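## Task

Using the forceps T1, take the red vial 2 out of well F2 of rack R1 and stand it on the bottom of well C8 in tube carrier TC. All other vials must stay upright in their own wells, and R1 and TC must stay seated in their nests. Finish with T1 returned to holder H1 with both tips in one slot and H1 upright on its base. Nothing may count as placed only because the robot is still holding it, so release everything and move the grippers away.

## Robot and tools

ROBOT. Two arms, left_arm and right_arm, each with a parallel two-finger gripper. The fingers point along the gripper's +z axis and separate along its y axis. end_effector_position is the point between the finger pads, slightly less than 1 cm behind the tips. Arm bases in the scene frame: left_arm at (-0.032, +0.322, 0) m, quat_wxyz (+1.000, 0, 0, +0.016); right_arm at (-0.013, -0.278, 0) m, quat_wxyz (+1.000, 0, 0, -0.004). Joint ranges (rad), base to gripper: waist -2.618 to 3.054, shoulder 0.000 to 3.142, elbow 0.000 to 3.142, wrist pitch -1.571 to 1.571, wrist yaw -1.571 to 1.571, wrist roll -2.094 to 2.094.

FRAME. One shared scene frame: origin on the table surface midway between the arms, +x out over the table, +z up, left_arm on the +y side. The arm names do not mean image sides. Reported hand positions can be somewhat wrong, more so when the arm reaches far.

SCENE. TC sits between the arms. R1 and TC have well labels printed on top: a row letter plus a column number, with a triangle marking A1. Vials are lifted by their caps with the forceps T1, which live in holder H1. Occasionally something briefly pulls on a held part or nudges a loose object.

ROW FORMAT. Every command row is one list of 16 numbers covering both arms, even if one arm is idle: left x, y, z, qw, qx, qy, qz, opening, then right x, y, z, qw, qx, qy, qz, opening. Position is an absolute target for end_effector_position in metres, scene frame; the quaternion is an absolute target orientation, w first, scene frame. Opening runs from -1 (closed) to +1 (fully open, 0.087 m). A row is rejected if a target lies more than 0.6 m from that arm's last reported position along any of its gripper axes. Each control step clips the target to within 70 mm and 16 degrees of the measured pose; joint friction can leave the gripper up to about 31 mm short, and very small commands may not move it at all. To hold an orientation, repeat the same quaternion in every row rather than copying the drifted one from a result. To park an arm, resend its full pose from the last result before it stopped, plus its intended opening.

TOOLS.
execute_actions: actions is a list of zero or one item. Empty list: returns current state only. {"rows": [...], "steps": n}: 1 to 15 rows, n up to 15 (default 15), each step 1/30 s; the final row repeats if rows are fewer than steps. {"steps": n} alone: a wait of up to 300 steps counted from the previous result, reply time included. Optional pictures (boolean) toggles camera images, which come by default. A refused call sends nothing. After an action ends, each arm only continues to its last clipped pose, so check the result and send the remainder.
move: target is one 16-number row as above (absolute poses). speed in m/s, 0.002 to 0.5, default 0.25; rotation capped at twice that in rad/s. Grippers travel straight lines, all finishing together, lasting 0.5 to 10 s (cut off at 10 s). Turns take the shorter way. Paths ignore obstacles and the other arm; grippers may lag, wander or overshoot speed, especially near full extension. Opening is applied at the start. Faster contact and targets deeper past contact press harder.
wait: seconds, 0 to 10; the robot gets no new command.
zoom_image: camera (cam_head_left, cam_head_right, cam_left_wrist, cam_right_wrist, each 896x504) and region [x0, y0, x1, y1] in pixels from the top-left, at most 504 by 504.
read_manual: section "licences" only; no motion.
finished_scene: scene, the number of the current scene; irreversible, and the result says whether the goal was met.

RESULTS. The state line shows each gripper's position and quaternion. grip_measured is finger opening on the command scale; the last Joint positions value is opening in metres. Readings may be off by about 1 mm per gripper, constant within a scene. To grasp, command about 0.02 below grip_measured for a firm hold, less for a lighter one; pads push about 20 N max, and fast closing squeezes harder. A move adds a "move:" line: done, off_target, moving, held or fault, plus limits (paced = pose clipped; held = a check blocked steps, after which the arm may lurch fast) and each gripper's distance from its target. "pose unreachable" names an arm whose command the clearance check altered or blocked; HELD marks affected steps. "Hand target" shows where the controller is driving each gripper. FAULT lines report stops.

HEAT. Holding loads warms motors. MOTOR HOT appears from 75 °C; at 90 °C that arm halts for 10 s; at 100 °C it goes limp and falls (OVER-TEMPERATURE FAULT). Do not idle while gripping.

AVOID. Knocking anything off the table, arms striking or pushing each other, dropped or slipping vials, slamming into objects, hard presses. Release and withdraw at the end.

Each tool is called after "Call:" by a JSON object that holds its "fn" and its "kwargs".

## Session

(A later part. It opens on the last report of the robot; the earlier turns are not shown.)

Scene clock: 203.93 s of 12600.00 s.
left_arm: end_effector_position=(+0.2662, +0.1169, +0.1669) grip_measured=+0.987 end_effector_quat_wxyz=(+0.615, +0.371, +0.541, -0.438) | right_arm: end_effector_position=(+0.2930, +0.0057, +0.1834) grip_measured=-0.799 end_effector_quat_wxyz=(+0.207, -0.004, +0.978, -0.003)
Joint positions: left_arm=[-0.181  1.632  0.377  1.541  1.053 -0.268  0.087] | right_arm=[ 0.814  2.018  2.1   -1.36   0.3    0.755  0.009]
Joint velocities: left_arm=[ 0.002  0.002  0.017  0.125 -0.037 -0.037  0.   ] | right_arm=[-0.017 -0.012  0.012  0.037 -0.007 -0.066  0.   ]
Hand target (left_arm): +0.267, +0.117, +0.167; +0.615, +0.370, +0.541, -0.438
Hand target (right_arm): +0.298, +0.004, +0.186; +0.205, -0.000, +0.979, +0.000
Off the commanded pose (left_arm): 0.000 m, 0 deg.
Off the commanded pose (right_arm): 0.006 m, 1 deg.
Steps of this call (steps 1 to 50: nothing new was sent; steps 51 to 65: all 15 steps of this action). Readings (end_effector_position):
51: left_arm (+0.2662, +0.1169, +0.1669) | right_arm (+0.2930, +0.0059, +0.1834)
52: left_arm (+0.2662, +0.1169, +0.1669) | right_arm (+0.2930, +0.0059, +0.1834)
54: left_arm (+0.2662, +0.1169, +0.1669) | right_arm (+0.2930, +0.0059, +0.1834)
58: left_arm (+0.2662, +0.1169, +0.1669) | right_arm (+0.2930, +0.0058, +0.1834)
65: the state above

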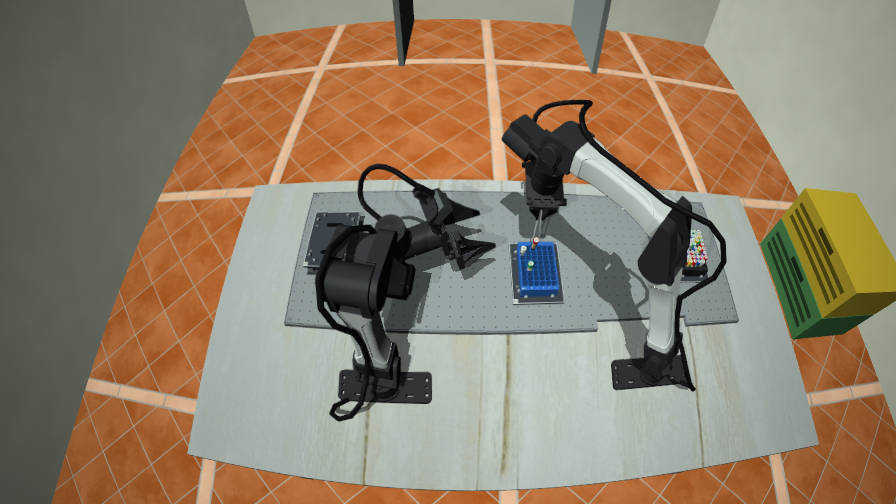

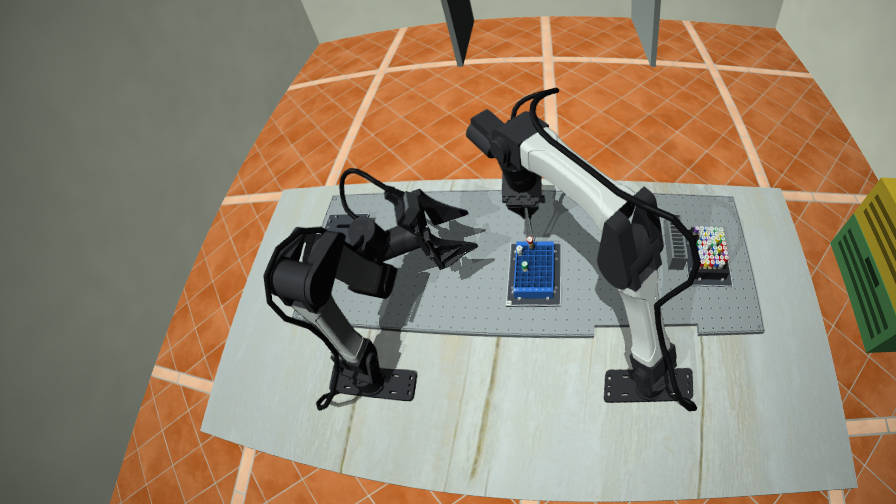

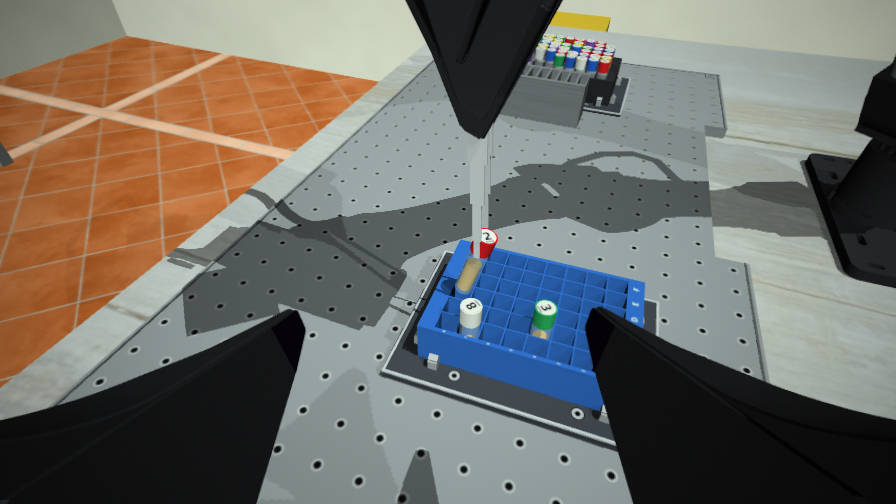

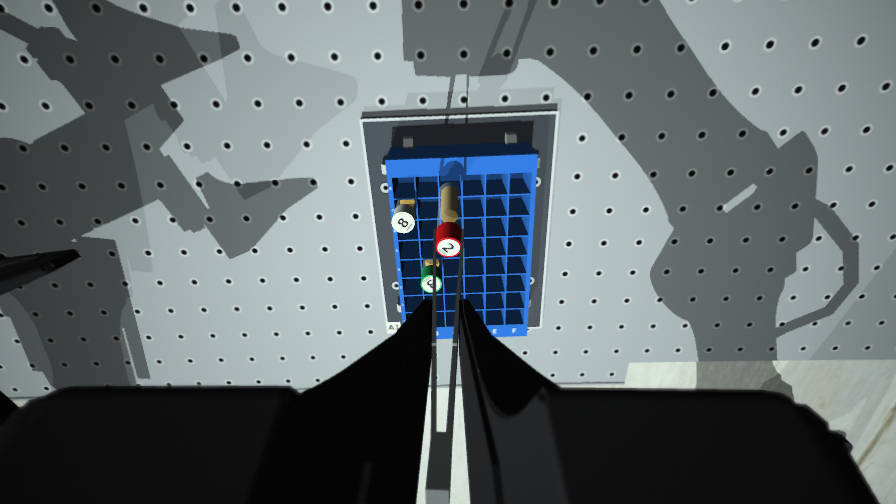

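Call:
{"fn": "move", "kwargs": {"target": [0.2666,0.117,0.167,0.615,0.37,0.541,-0.438,1,0.2985,0.002,0.171,0.205,0,0.979,0,-0.80], "speed": 0.004}}

Call:
{"fn": "zoom_image", "kwargs": {"camera": "cam_left_wrist", "region": [400,200,550,350]}}

Call:
{"fn": "zoom_image", "kwargs": {"camera": "cam_right_wrist", "region": [390,150,510,270]}}

Scene clock: 208.70 s of 12600.00 s.
left_arm: end_effector_position=(+0.2662, +0.1169, +0.1669) grip_measured=+0.987 end_effector_quat_wxyz=(+0.615, +0.371, +0.541, -0.438) | right_arm: end_effector_position=(+0.2960, +0.0050, +0.1704) grip_measured=-0.799 end_effector_quat_wxyz=(+0.204, -0.003, +0.979, -0.007)
Joint positions: left_arm=[-0.181  1.632  0.377  1.541  1.053 -0.268  0.087] | right_arm=[ 0.807  2.018  2.048 -1.316  0.3    0.75   0.009]
Joint velocities: left_arm=[-0.012 -0.022 -0.007  0.066  0.022 -0.007 -0.001] | right_arm=[-0.007 -0.002 -0.002 -0.022  0.007 -0.037 -0.002]
Hand target (left_arm): +0.267, +0.117, +0.167; +0.615, +0.370, +0.541, -0.438
Hand target (right_arm): +0.299, +0.002, +0.171; +0.205, -0.000, +0.979, -0.001
Off the commanded pose (left_arm): 0.000 m, 0 deg.
Off the commanded pose (right_arm): 0.004 m, 1 deg.
move: done

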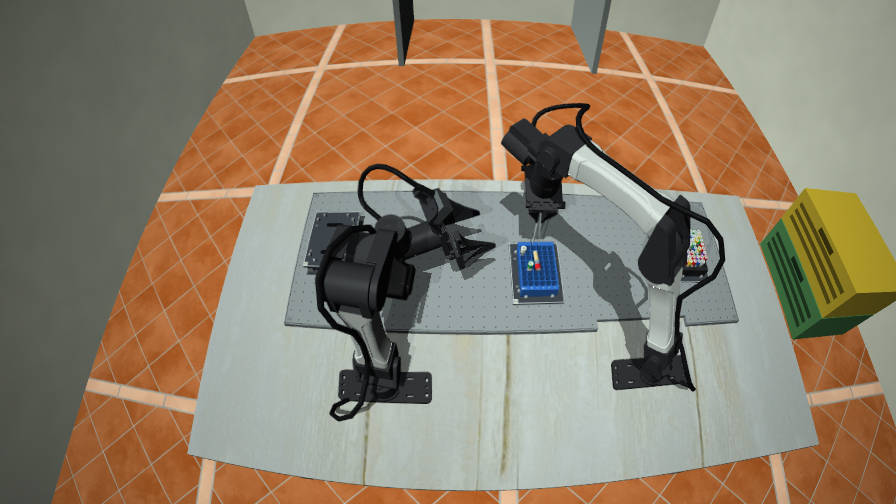

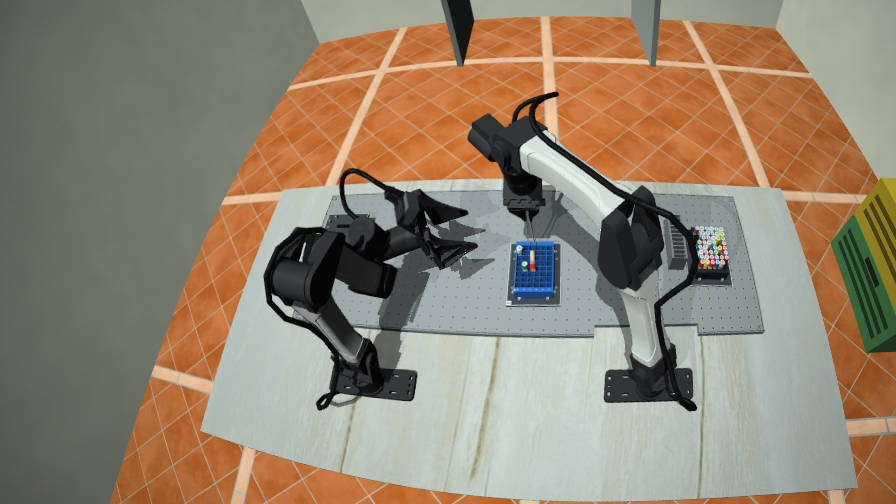

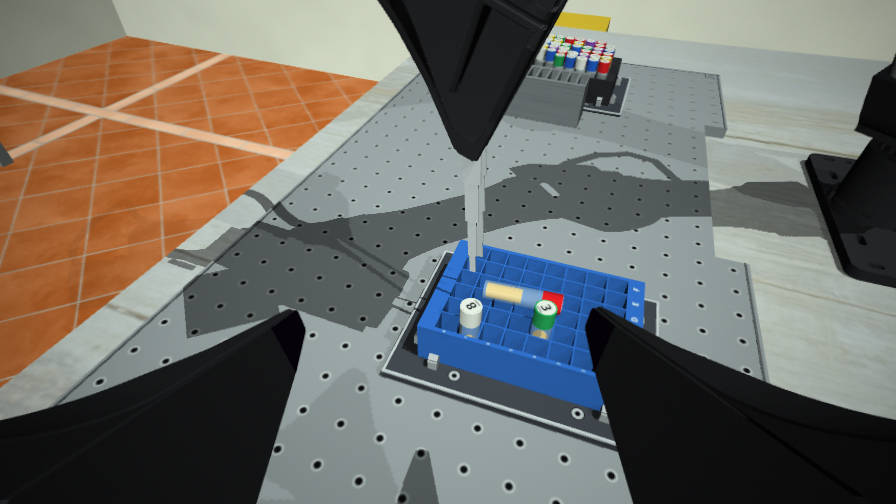

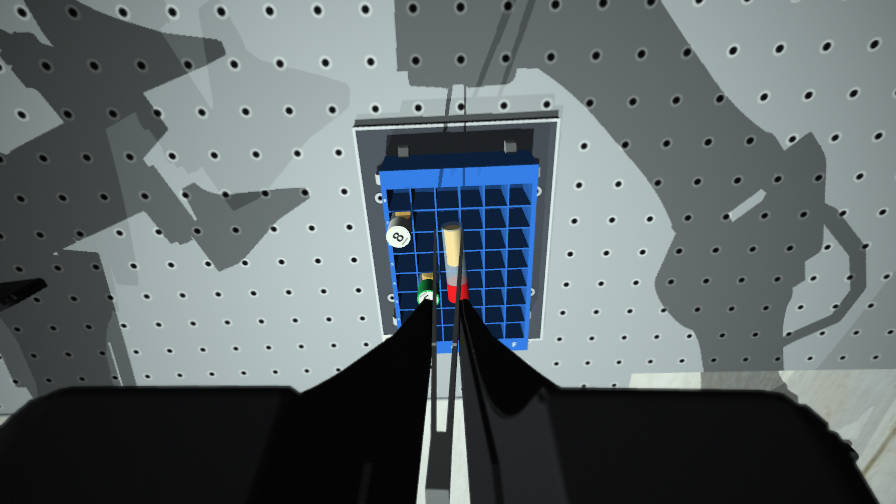

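Region (400, 200, 550, 350) of cam_left_wrist's 896x504 image, scaled by 3.360, with more detail than that image has.

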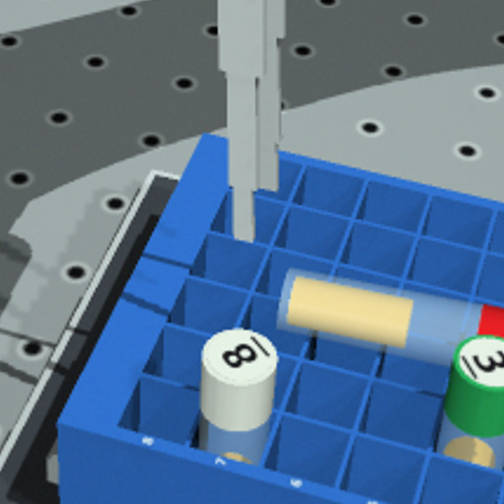

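Region (390, 150, 510, 270) of cam_right_wrist's 896x504 image, scaled by 4.200, with more detail than that image has.

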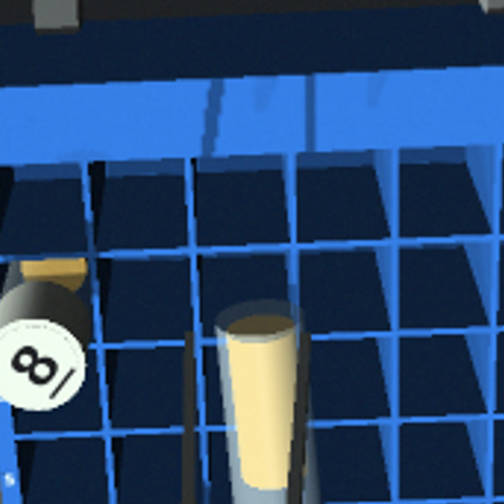

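Call:
{"fn": "move", "kwargs": {"target": [0.2666,0.117,0.167,0.615,0.37,0.541,-0.438,1,0.243,0.002,0.168,0.205,-0.04,0.978,0.009,-0.775], "speed": 0.04}}

Call:
{"fn": "zoom_image", "kwargs": {"camera": "cam_left_wrist", "region": [470,200,620,350]}}

Call:
{"fn": "zoom_image", "kwargs": {"camera": "cam_right_wrist", "region": [390,150,510,270]}}

Scene clock: 211.50 s of 12600.00 s.
left_arm: end_effector_position=(+0.2662, +0.1169, +0.1669) grip_measured=+0.987 end_effector_quat_wxyz=(+0.615, +0.371, +0.541, -0.438) | right_arm: end_effector_position=(+0.2470, -0.0022, +0.1654) grip_measured=-0.775 end_effector_quat_wxyz=(+0.200, -0.040, +0.979, -0.003)
Joint positions: left_arm=[-0.181  1.632  0.377  1.541  1.053 -0.268  0.087] | right_arm=[ 0.886  1.847  1.794 -1.244  0.3    0.757  0.01 ]
Joint velocities: left_arm=[-0.007 -0.017 -0.007  0.037 -0.066 -0.051  0.   ] | right_arm=[-0.022 -0.002 -0.042 -0.007 -0.007 -0.037 -0.001]
Hand target (left_arm): +0.267, +0.117, +0.167; +0.615, +0.370, +0.541, -0.438
Hand target (right_arm): +0.243, +0.002, +0.168; +0.204, -0.040, +0.978, +0.010
Off the commanded pose (left_arm): 0.000 m, 0 deg.
Off the commanded pose (right_arm): 0.006 m, 1 deg.
move: done

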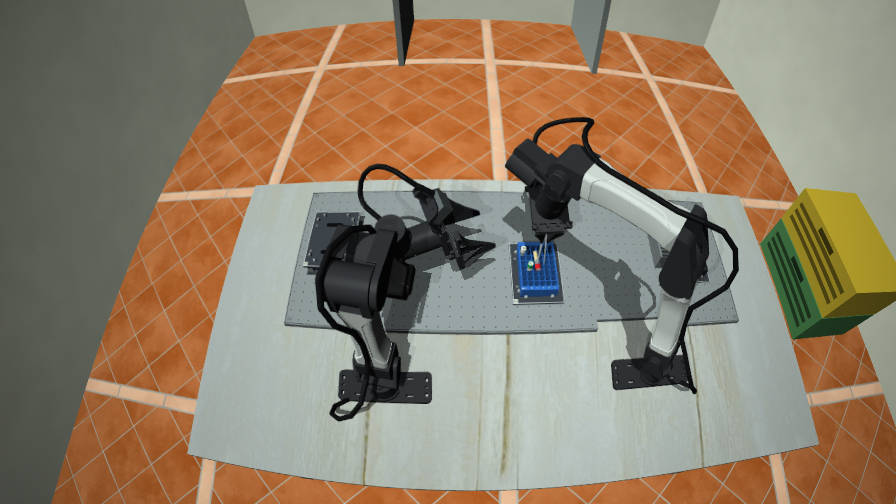

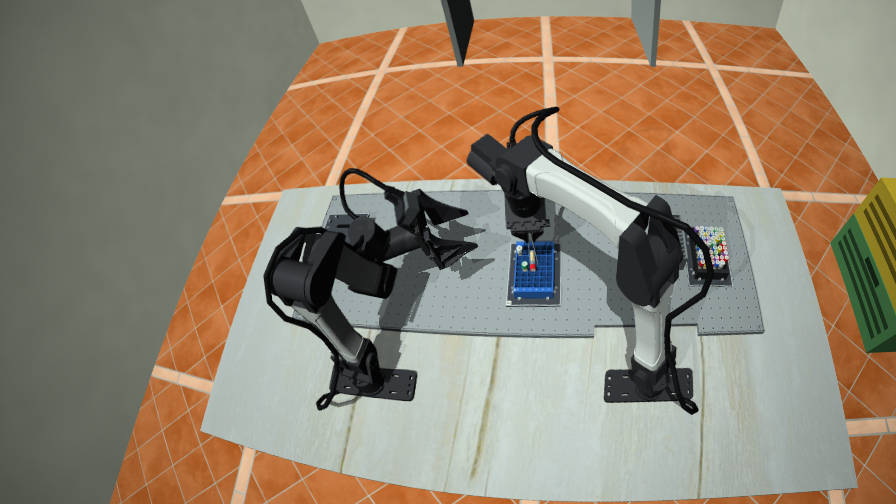

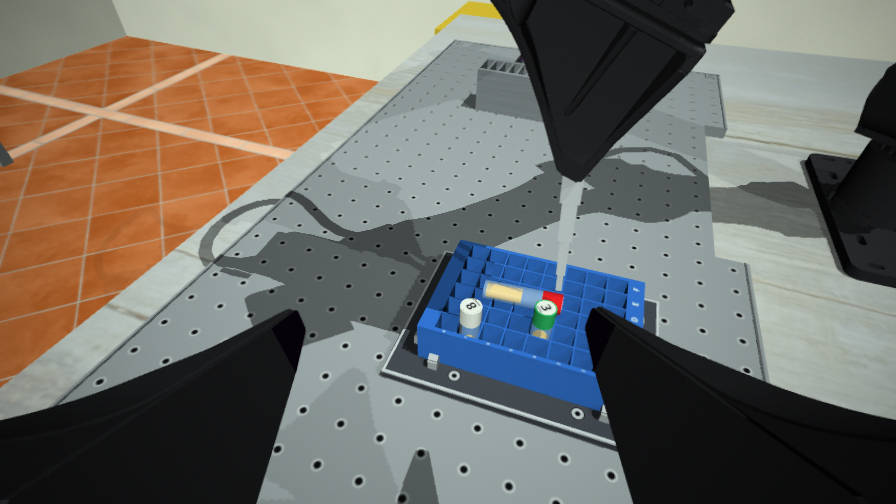

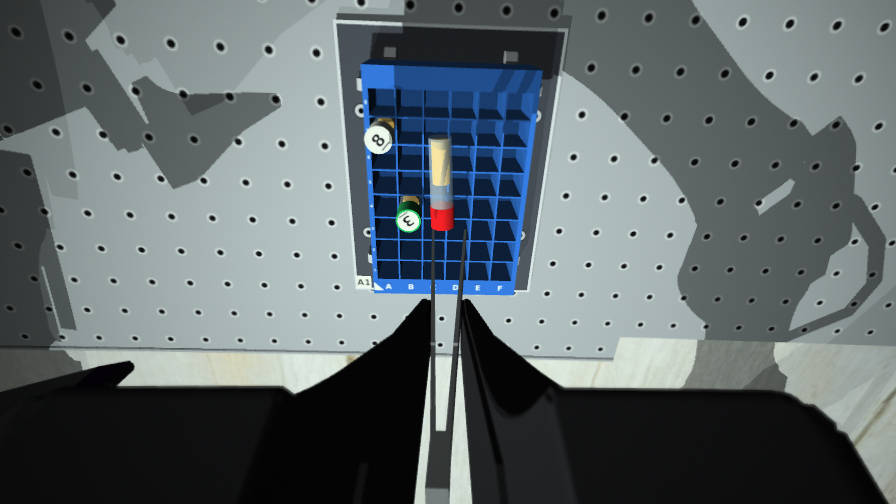

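Region (470, 200, 620, 350) of cam_left_wrist's 896x504 image, scaled by 3.360, with more detail than that image has.

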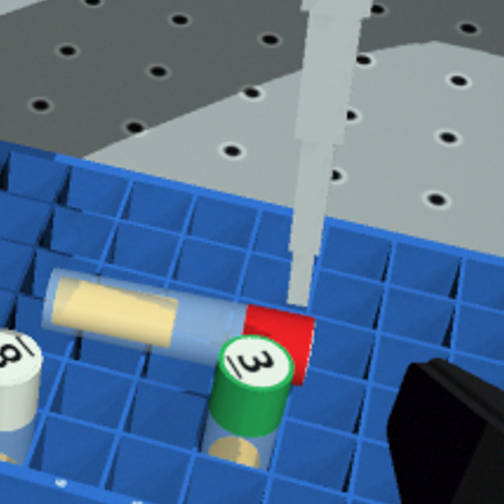

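Region (390, 150, 510, 270) of cam_right_wrist's 896x504 image, scaled by 4.200, with more detail than that image has.

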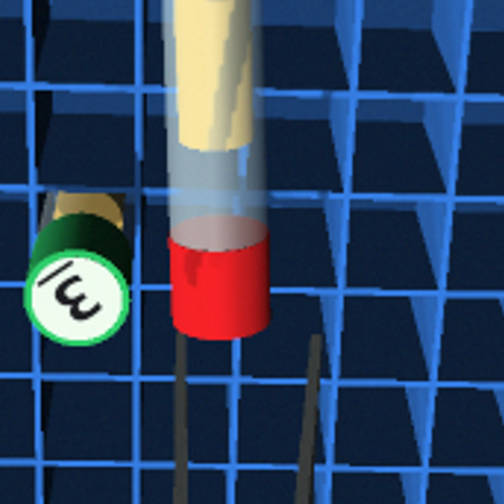

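Need +3.5 mm y.

Call:
{"fn": "move", "kwargs": {"target": [0.2666,0.117,0.167,0.615,0.37,0.541,-0.438,1,0.244,0.006,0.16,0.205,-0.04,0.978,0.009,-0.775], "speed": 0.01}}

Call:
{"fn": "zoom_image", "kwargs": {"camera": "cam_right_wrist", "region": [390,150,510,270]}}

Scene clock: 213.77 s of 12600.00 s.
left_arm: end_effector_position=(+0.2662, +0.1169, +0.1669) grip_measured=+0.987 end_effector_quat_wxyz=(+0.615, +0.371, +0.541, -0.438) | right_arm: end_effector_position=(+0.2471, +0.0021, +0.1615) grip_measured=-0.775 end_effector_quat_wxyz=(+0.203, -0.039, +0.978, +0.002)
Joint positions: left_arm=[-0.181  1.632  0.377  1.541  1.053 -0.268  0.087] | right_arm=[ 0.893  1.847  1.777 -1.219  0.3    0.763  0.01 ]
Joint velocities: left_arm=[-0.007  0.012 -0.007 -0.037 -0.066 -0.022  0.   ] | right_arm=[ 0.002 -0.007 -0.022  0.007  0.037 -0.022  0.001]
Hand target (left_arm): +0.267, +0.117, +0.167; +0.615, +0.370, +0.541, -0.438
Hand target (right_arm): +0.244, +0.006, +0.160; +0.205, -0.040, +0.978, +0.009
Off the commanded pose (left_arm): 0.000 m, 0 deg.
Off the commanded pose (right_arm): 0.005 m, 1 deg.
move: done

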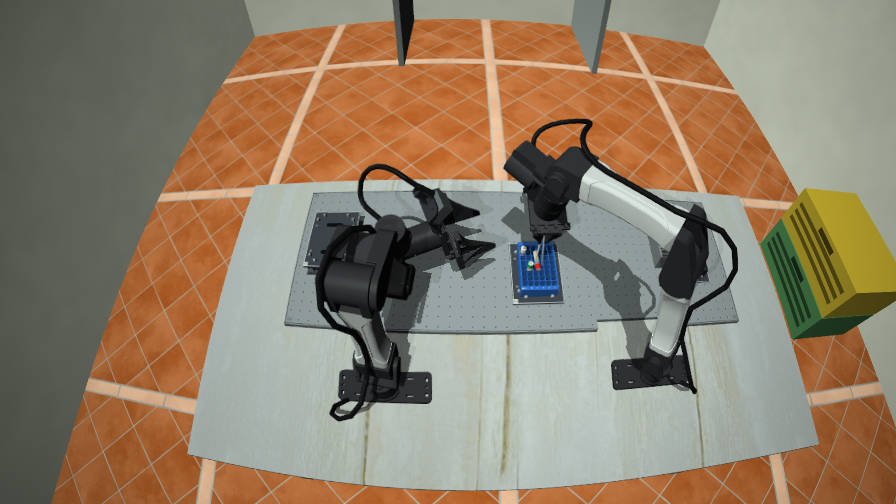

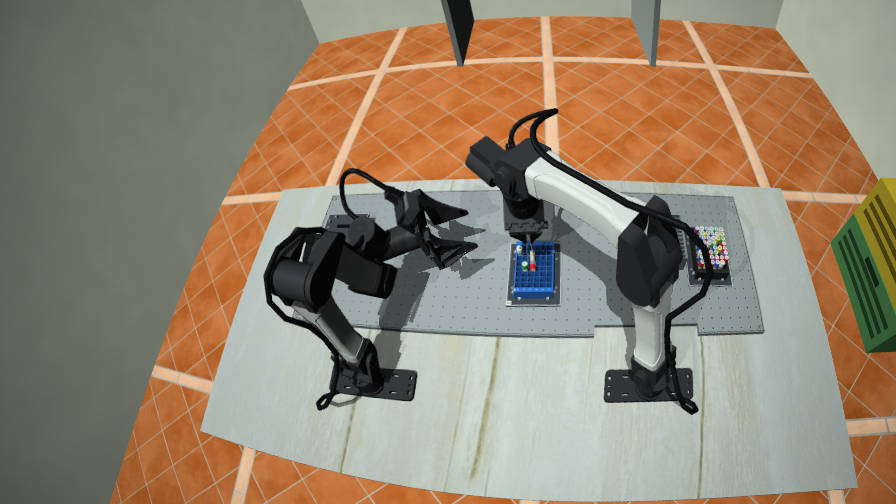

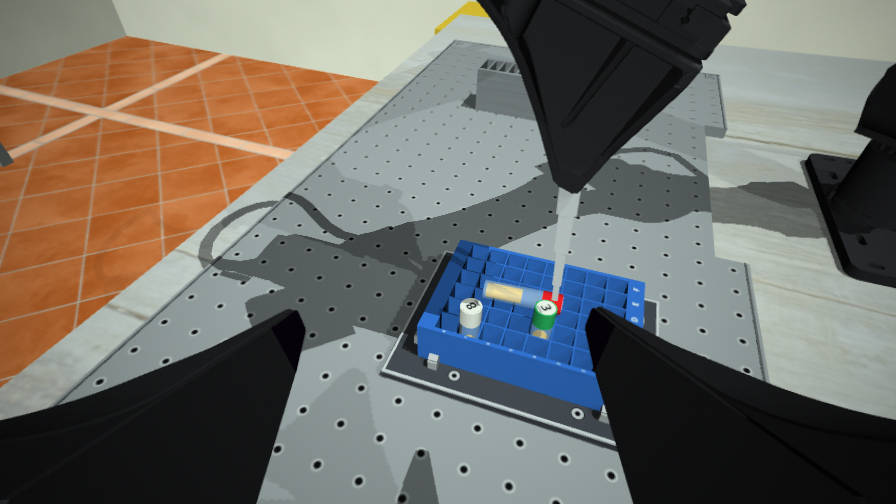

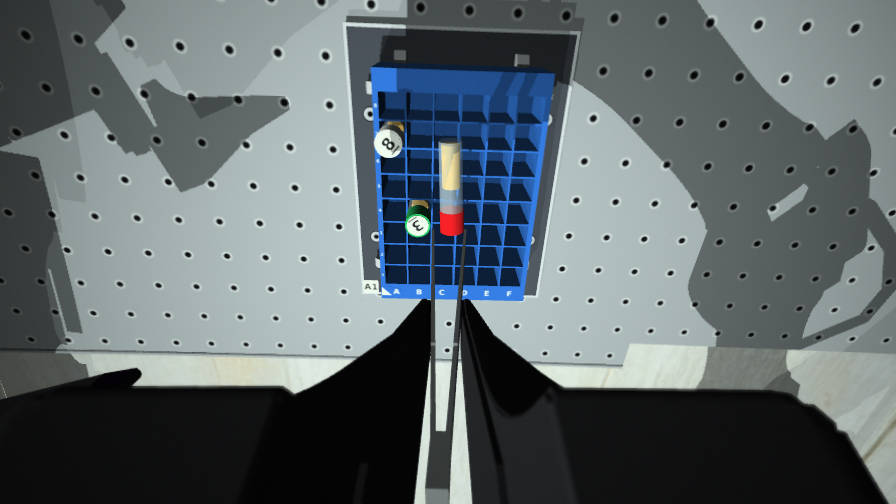

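Region (390, 150, 510, 270) of cam_right_wrist's 896x504 image, scaled by 4.200, with more detail than that image has.

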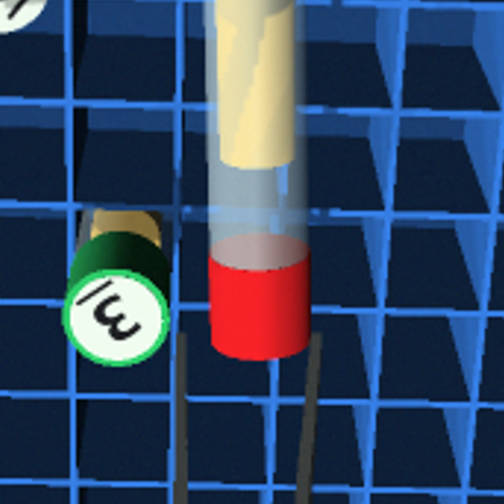

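Call:
{"fn": "move", "kwargs": {"target": [0.2666,0.117,0.167,0.615,0.37,0.541,-0.438,1,0.243,0.0045,0.146,0.205,-0.04,0.978,0.009,-0.775], "speed": 0.01}}

Call:
{"fn": "zoom_image", "kwargs": {"camera": "cam_right_wrist", "region": [390,150,510,270]}}

Call:
{"fn": "zoom_image", "kwargs": {"camera": "cam_left_wrist", "region": [470,200,620,350]}}

Scene clock: 216.57 s of 12600.00 s.
left_arm: end_effector_position=(+0.2662, +0.1169, +0.1669) grip_measured=+0.987 end_effector_quat_wxyz=(+0.615, +0.371, +0.541, -0.438) | right_arm: end_effector_position=(+0.2465, +0.0014, +0.1428) grip_measured=-0.775 end_effector_quat_wxyz=(+0.199, -0.040, +0.979, -0.003)
Joint positions: left_arm=[-0.181  1.632  0.377  1.541  1.053 -0.268  0.087] | right_arm=[ 0.893  1.847  1.704 -1.159  0.3    0.764  0.01 ]
Joint velocities: left_arm=[ 0.002 -0.007  0.002 -0.007 -0.007 -0.007  0.001] | right_arm=[-0.012 -0.007 -0.012  0.007 -0.007 -0.007  0.001]
Hand target (left_arm): +0.267, +0.117, +0.167; +0.615, +0.370, +0.541, -0.438
Hand target (right_arm): +0.243, +0.005, +0.146; +0.205, -0.040, +0.978, +0.009
Off the commanded pose (left_arm): 0.000 m, 0 deg.
Off the commanded pose (right_arm): 0.006 m, 2 deg.
move: done

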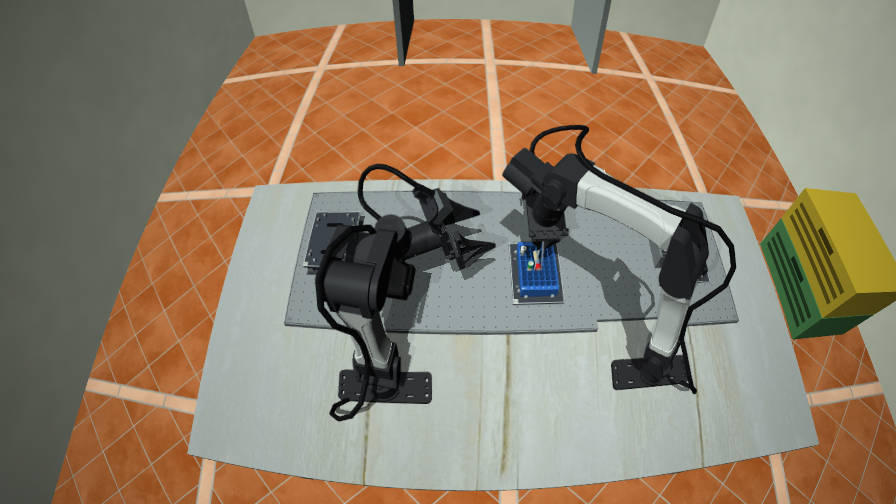

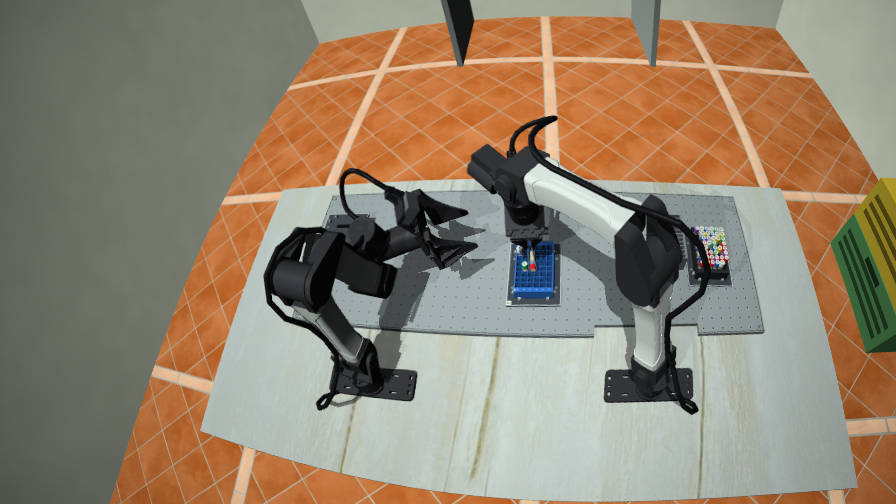

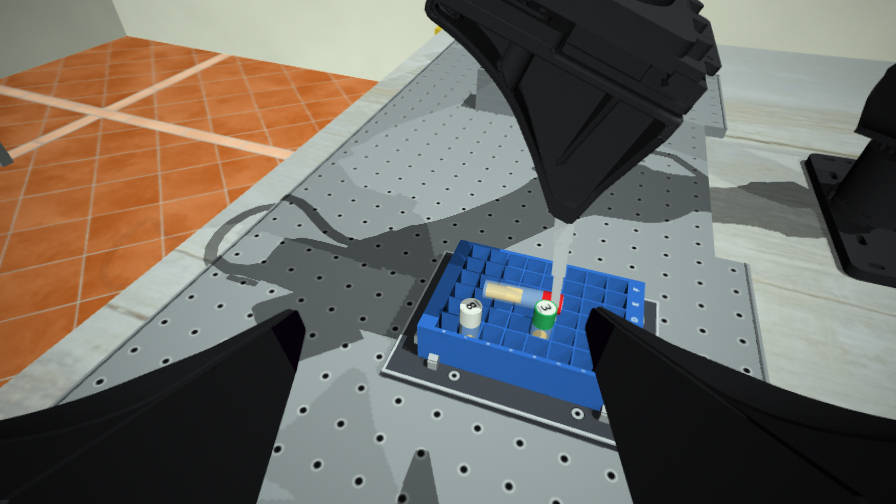

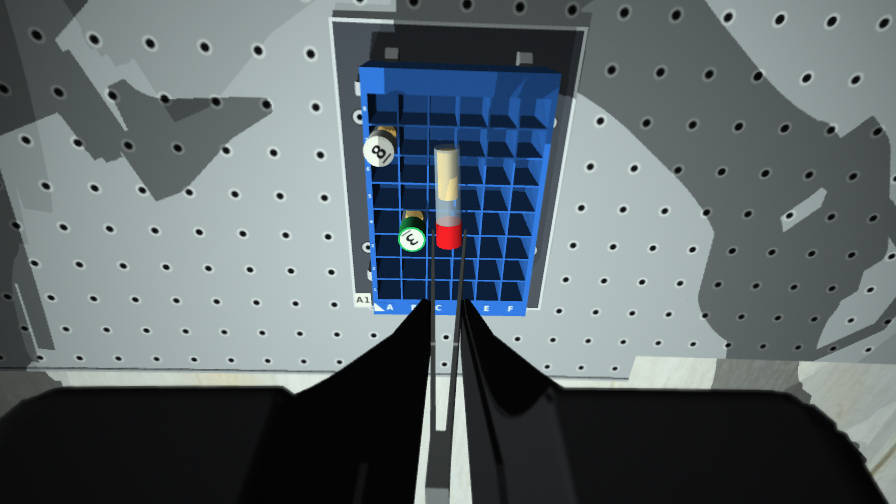

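Region (390, 150, 510, 270) of cam_right_wrist's 896x504 image, scaled by 4.200, with more detail than that image has.

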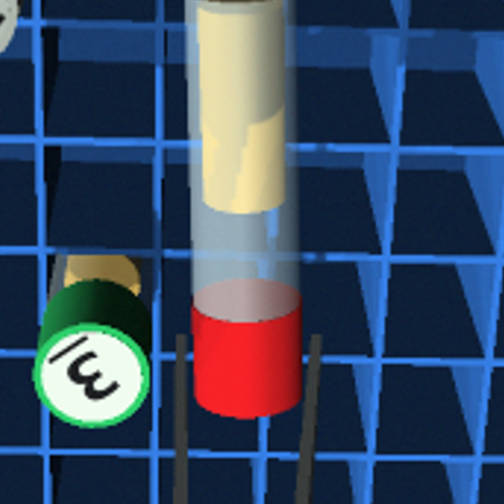

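Region (470, 200, 620, 350) of cam_left_wrist's 896x504 image, scaled by 3.360, with more detail than that image has.

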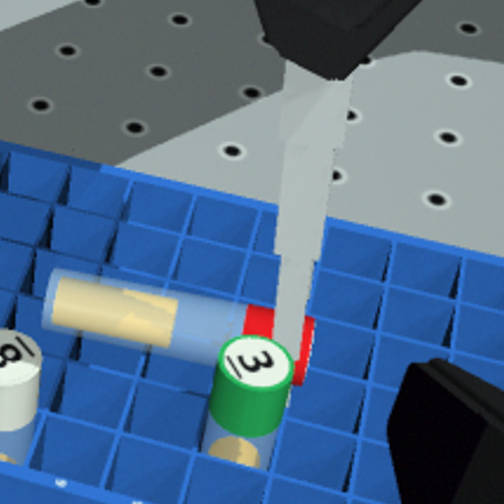

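Call:
{"fn": "execute_actions", "kwargs": {"actions": [{"rows":[[0.2666,0.117,0.167,0.615,0.37,0.541,-0.438,1,0.243,0.0045,0.146,0.205,-0.04,0.978,0.009,-0.79],[0.2666,0.117,0.167,0.615,0.37,0.541,-0.438,1,0.243,0.0045,0.146,0.205,-0.04,0.978,0.009,-0.795],[0.2666,0.117,0.167,0.615,0.37,0.541,-0.438,1,0.243,0.0045,0.146,0.205,-0.04,0.978,0.009,-0.8],[0.2666,0.117,0.167,0.615,0.37,0.541,-0.438,1,0.243,0.0045,0.146,0.205,-0.04,0.978,0.009,-0.805],[0.2666,0.117,0.167,0.615,0.37,0.541,-0.438,1,0.243,0.0045,0.146,0.205,-0.04,0.978,0.009,-0.81],[0.2666,0.117,0.167,0.615,0.37,0.541,-0.438,1,0.243,0.0045,0.146,0.205,-0.04,0.978,0.009,-0.815]]}], "pictures": false}}

Call:
{"fn": "move", "kwargs": {"target": [0.2666,0.117,0.167,0.615,0.37,0.541,-0.438,1,0.25,0.0,0.195,0.30,0,0.954,0,-0.815], "speed": 0.025}}

Call:
{"fn": "execute_actions", "kwargs": {"actions": [{"rows":[[0.2666,0.117,0.167,0.615,0.37,0.541,-0.438,1,0.25,0.0,0.195,0.30,0,0.954,0,-0.806]]}], "pictures": false}}

Call:
{"fn": "execute_actions", "kwargs": {"actions": [{"rows":[[0.2666,0.117,0.167,0.615,0.37,0.541,-0.438,1,0.25,0.0,0.195,0.30,0,0.954,0,-0.803]]}]}}

Scene clock: 219.23 s of 12600.00 s.
left_arm: end_effector_position=(+0.2662, +0.1169, +0.1669) grip_measured=+0.987 end_effector_quat_wxyz=(+0.615, +0.371, +0.541, -0.438) | right_arm: end_effector_position=(+0.2469, +0.0018, +0.1429) grip_measured=-0.813 end_effector_quat_wxyz=(+0.199, -0.040, +0.979, -0.002)
Joint positions: left_arm=[-0.181  1.632  0.377  1.541  1.053 -0.268  0.087] | right_arm=[ 0.893  1.847  1.704 -1.157  0.3    0.764  0.008]
Joint velocities: left_arm=[-0.012  0.007  0.027  0.037 -0.037  0.022 -0.   ] | right_arm=[-0.017 -0.002 -0.012 -0.022 -0.007 -0.007 -0.001]
Hand target (left_arm): +0.267, +0.117, +0.167; +0.615, +0.370, +0.541, -0.438
Hand target (right_arm): +0.243, +0.004, +0.146; +0.205, -0.040, +0.978, +0.009
Off the commanded pose (left_arm): 0.000 m, 0 deg.
Off the commanded pose (right_arm): 0.006 m, 1 deg.
Steps of this call (steps 1 to 65: nothing new was sent; steps 66 to 80: all 15 steps of this action). Readings (end_effector_position):
66: left_arm (+0.2662, +0.1169, +0.1669) | right_arm (+0.2469, +0.0018, +0.1429)
67: left_arm (+0.2662, +0.1169, +0.1669) | right_arm (+0.2469, +0.0018, +0.1429)
69: left_arm (+0.2662, +0.1169, +0.1669) | right_arm (+0.2469, +0.0018, +0.1429)
73: left_arm (+0.2662, +0.1169, +0.1669) | right_arm (+0.2469, +0.0018, +0.1429)
80: the state above

Scene clock: 224.13 s of 12600.00 s.
left_arm: end_effector_position=(+0.2662, +0.1169, +0.1669) grip_measured=+0.987 end_effector_quat_wxyz=(+0.615, +0.371, +0.541, -0.438) | right_arm: end_effector_position=(+0.2489, -0.0042, +0.1762) grip_measured=-0.813 end_effector_quat_wxyz=(+0.281, -0.004, +0.959, -0.016)
Joint positions: left_arm=[-0.181  1.632  0.377  1.541  1.053 -0.268  0.087] | right_arm=[ 0.951  1.77   1.704 -1.17   0.471  0.854  0.008]
Joint velocities: left_arm=[-0.012  0.017  0.002  0.037 -0.007 -0.022  0.001] | right_arm=[ 0.002 -0.002  0.017  0.007  0.022  0.095 -0.   ]
Hand target (left_arm): +0.267, +0.117, +0.167; +0.615, +0.370, +0.541, -0.438
Hand target (right_arm): +0.249, -0.001, +0.196; +0.299, +0.001, +0.954, +0.000
Off the commanded pose (left_arm): 0.000 m, 0 deg.
Off the commanded pose (right_arm): 0.019 m, 3 deg.
move: off_target (right_arm)

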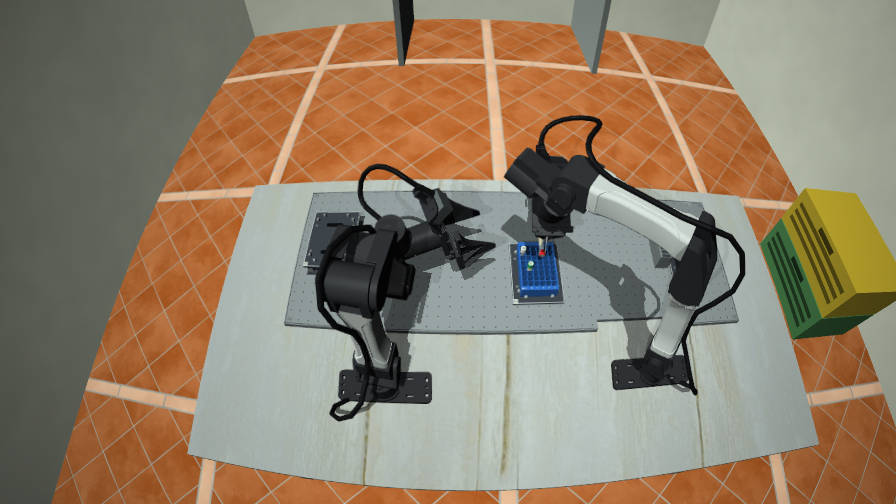

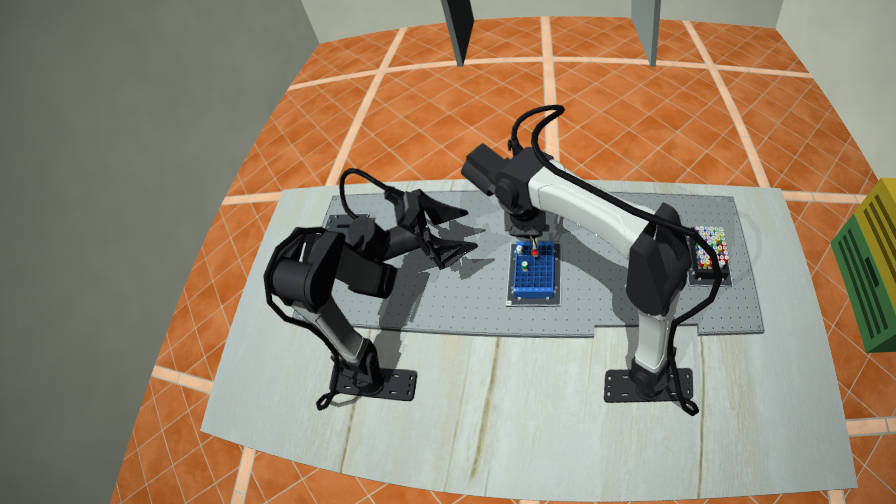

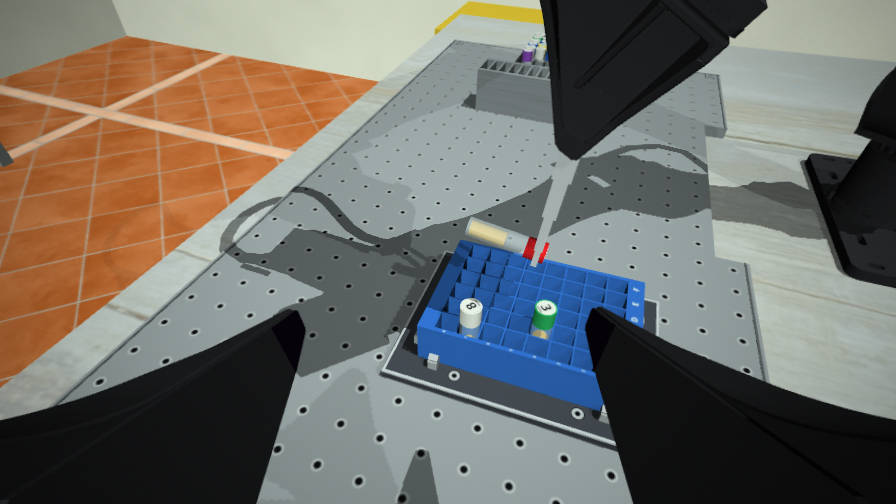

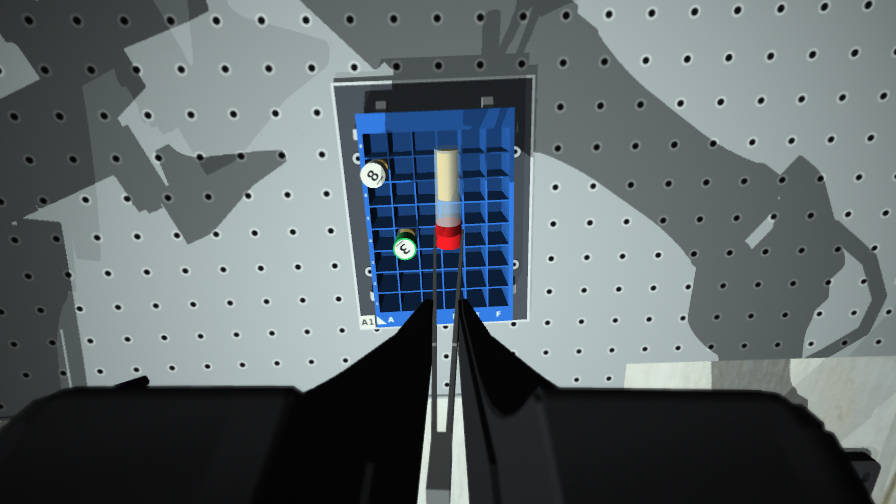

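Scene clock: 224.63 s of 12600.00 s.
left_arm: end_effector_position=(+0.2662, +0.1169, +0.1669) grip_measured=+0.987 end_effector_quat_wxyz=(+0.615, +0.371, +0.541, -0.438) | right_arm: end_effector_position=(+0.2492, -0.0044, +0.1763) grip_measured=-0.805 end_effector_quat_wxyz=(+0.282, -0.004, +0.959, -0.017)
Joint positions: left_arm=[-0.181  1.632  0.377  1.541  1.053 -0.268  0.087] | right_arm=[ 0.951  1.77   1.704 -1.17   0.473  0.854  0.009]
Joint velocities: left_arm=[-0.002 -0.007  0.002  0.095 -0.11  -0.022 -0.   ] | right_arm=[ 0.022 -0.012 -0.007  0.007 -0.11  -0.066 -0.001]
Hand target (left_arm): +0.267, +0.117, +0.167; +0.615, +0.370, +0.541, -0.438
Hand target (right_arm): +0.249, -0.001, +0.195; +0.300, +0.000, +0.954, +0.000
Off the commanded pose (left_arm): 0.000 m, 0 deg.
Off the commanded pose (right_arm): 0.019 m, 3 deg.
Steps of this call (steps 1 to 15: all 15 steps of this action). Readings (end_effector_position):
1: left_arm (+0.2662, +0.1169, +0.1669) | right_arm (+0.2490, -0.0042, +0.1762)
2: left_arm (+0.2662, +0.1169, +0.1669) | right_arm (+0.2490, -0.0043, +0.1762)
4: left_arm (+0.2662, +0.1169, +0.1669) | right_arm (+0.2491, -0.0043, +0.1762)
8: left_arm (+0.2662, +0.1169, +0.1669) | right_arm (+0.2491, -0.0043, +0.1762)
15: the state above

Scene clock: 225.13 s of 12600.00 s.
left_arm: end_effector_position=(+0.2662, +0.1169, +0.1669) grip_measured=+0.987 end_effector_quat_wxyz=(+0.615, +0.371, +0.541, -0.438) | right_arm: end_effector_position=(+0.2492, -0.0044, +0.1763) grip_measured=-0.803 end_effector_quat_wxyz=(+0.282, -0.004, +0.959, -0.017)
Joint positions: left_arm=[-0.181  1.632  0.377  1.541  1.053 -0.268  0.087] | right_arm=[ 0.951  1.77   1.704 -1.17   0.473  0.854  0.009]
Joint velocities: left_arm=[ 0.007  0.002 -0.017  0.022  0.007 -0.022  0.   ] | right_arm=[-0.007  0.012 -0.007 -0.051  0.037 -0.022 -0.   ]
Hand target (left_arm): +0.267, +0.117, +0.167; +0.615, +0.370, +0.541, -0.438
Hand target (right_arm): +0.249, -0.001, +0.195; +0.300, +0.000, +0.954, +0.000
Off the commanded pose (left_arm): 0.000 m, 0 deg.
Off the commanded pose (right_arm): 0.019 m, 3 deg.
Steps of this call (steps 1 to 15: all 15 steps of this action). Readings (end_effector_position):
1: left_arm (+0.2662, +0.1169, +0.1669) | right_arm (+0.2492, -0.0044, +0.1763)
2: left_arm (+0.2662, +0.1169, +0.1669) | right_arm (+0.2492, -0.0044, +0.1763)
4: left_arm (+0.2662, +0.1169, +0.1669) | right_arm (+0.2492, -0.0044, +0.1763)
8: left_arm (+0.2662, +0.1169, +0.1669) | right_arm (+0.2492, -0.0044, +0.1763)
15: the state above

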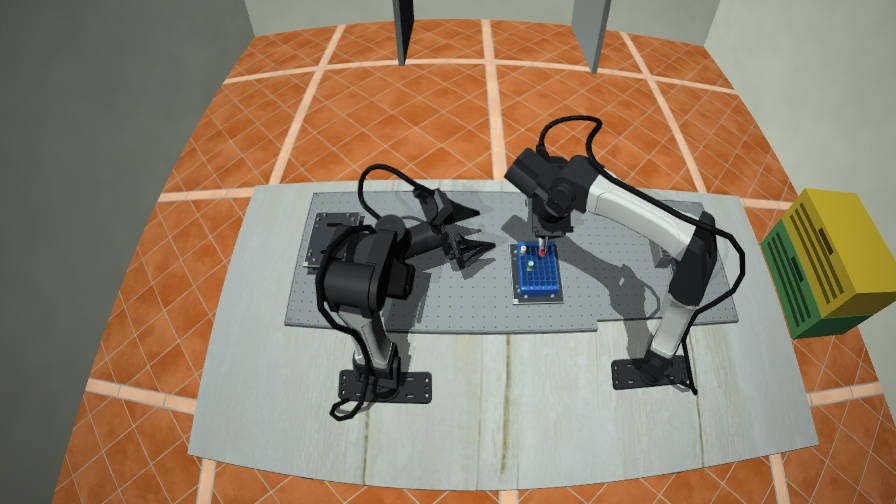

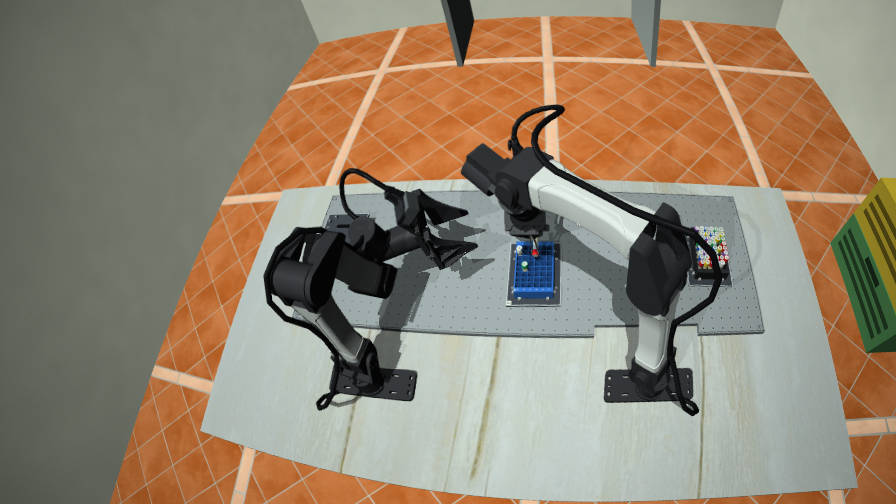

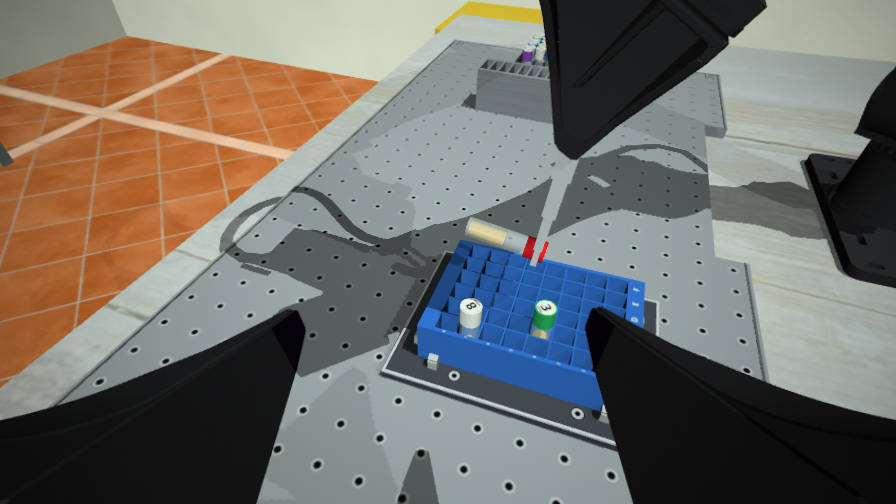

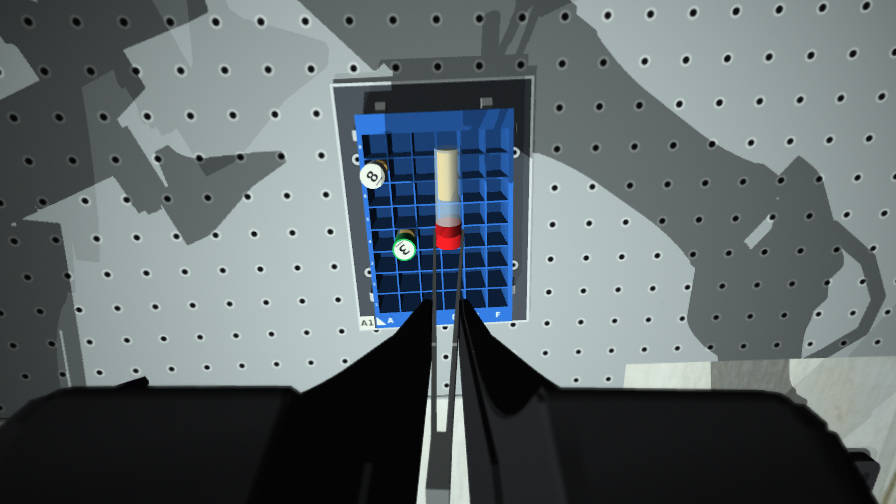

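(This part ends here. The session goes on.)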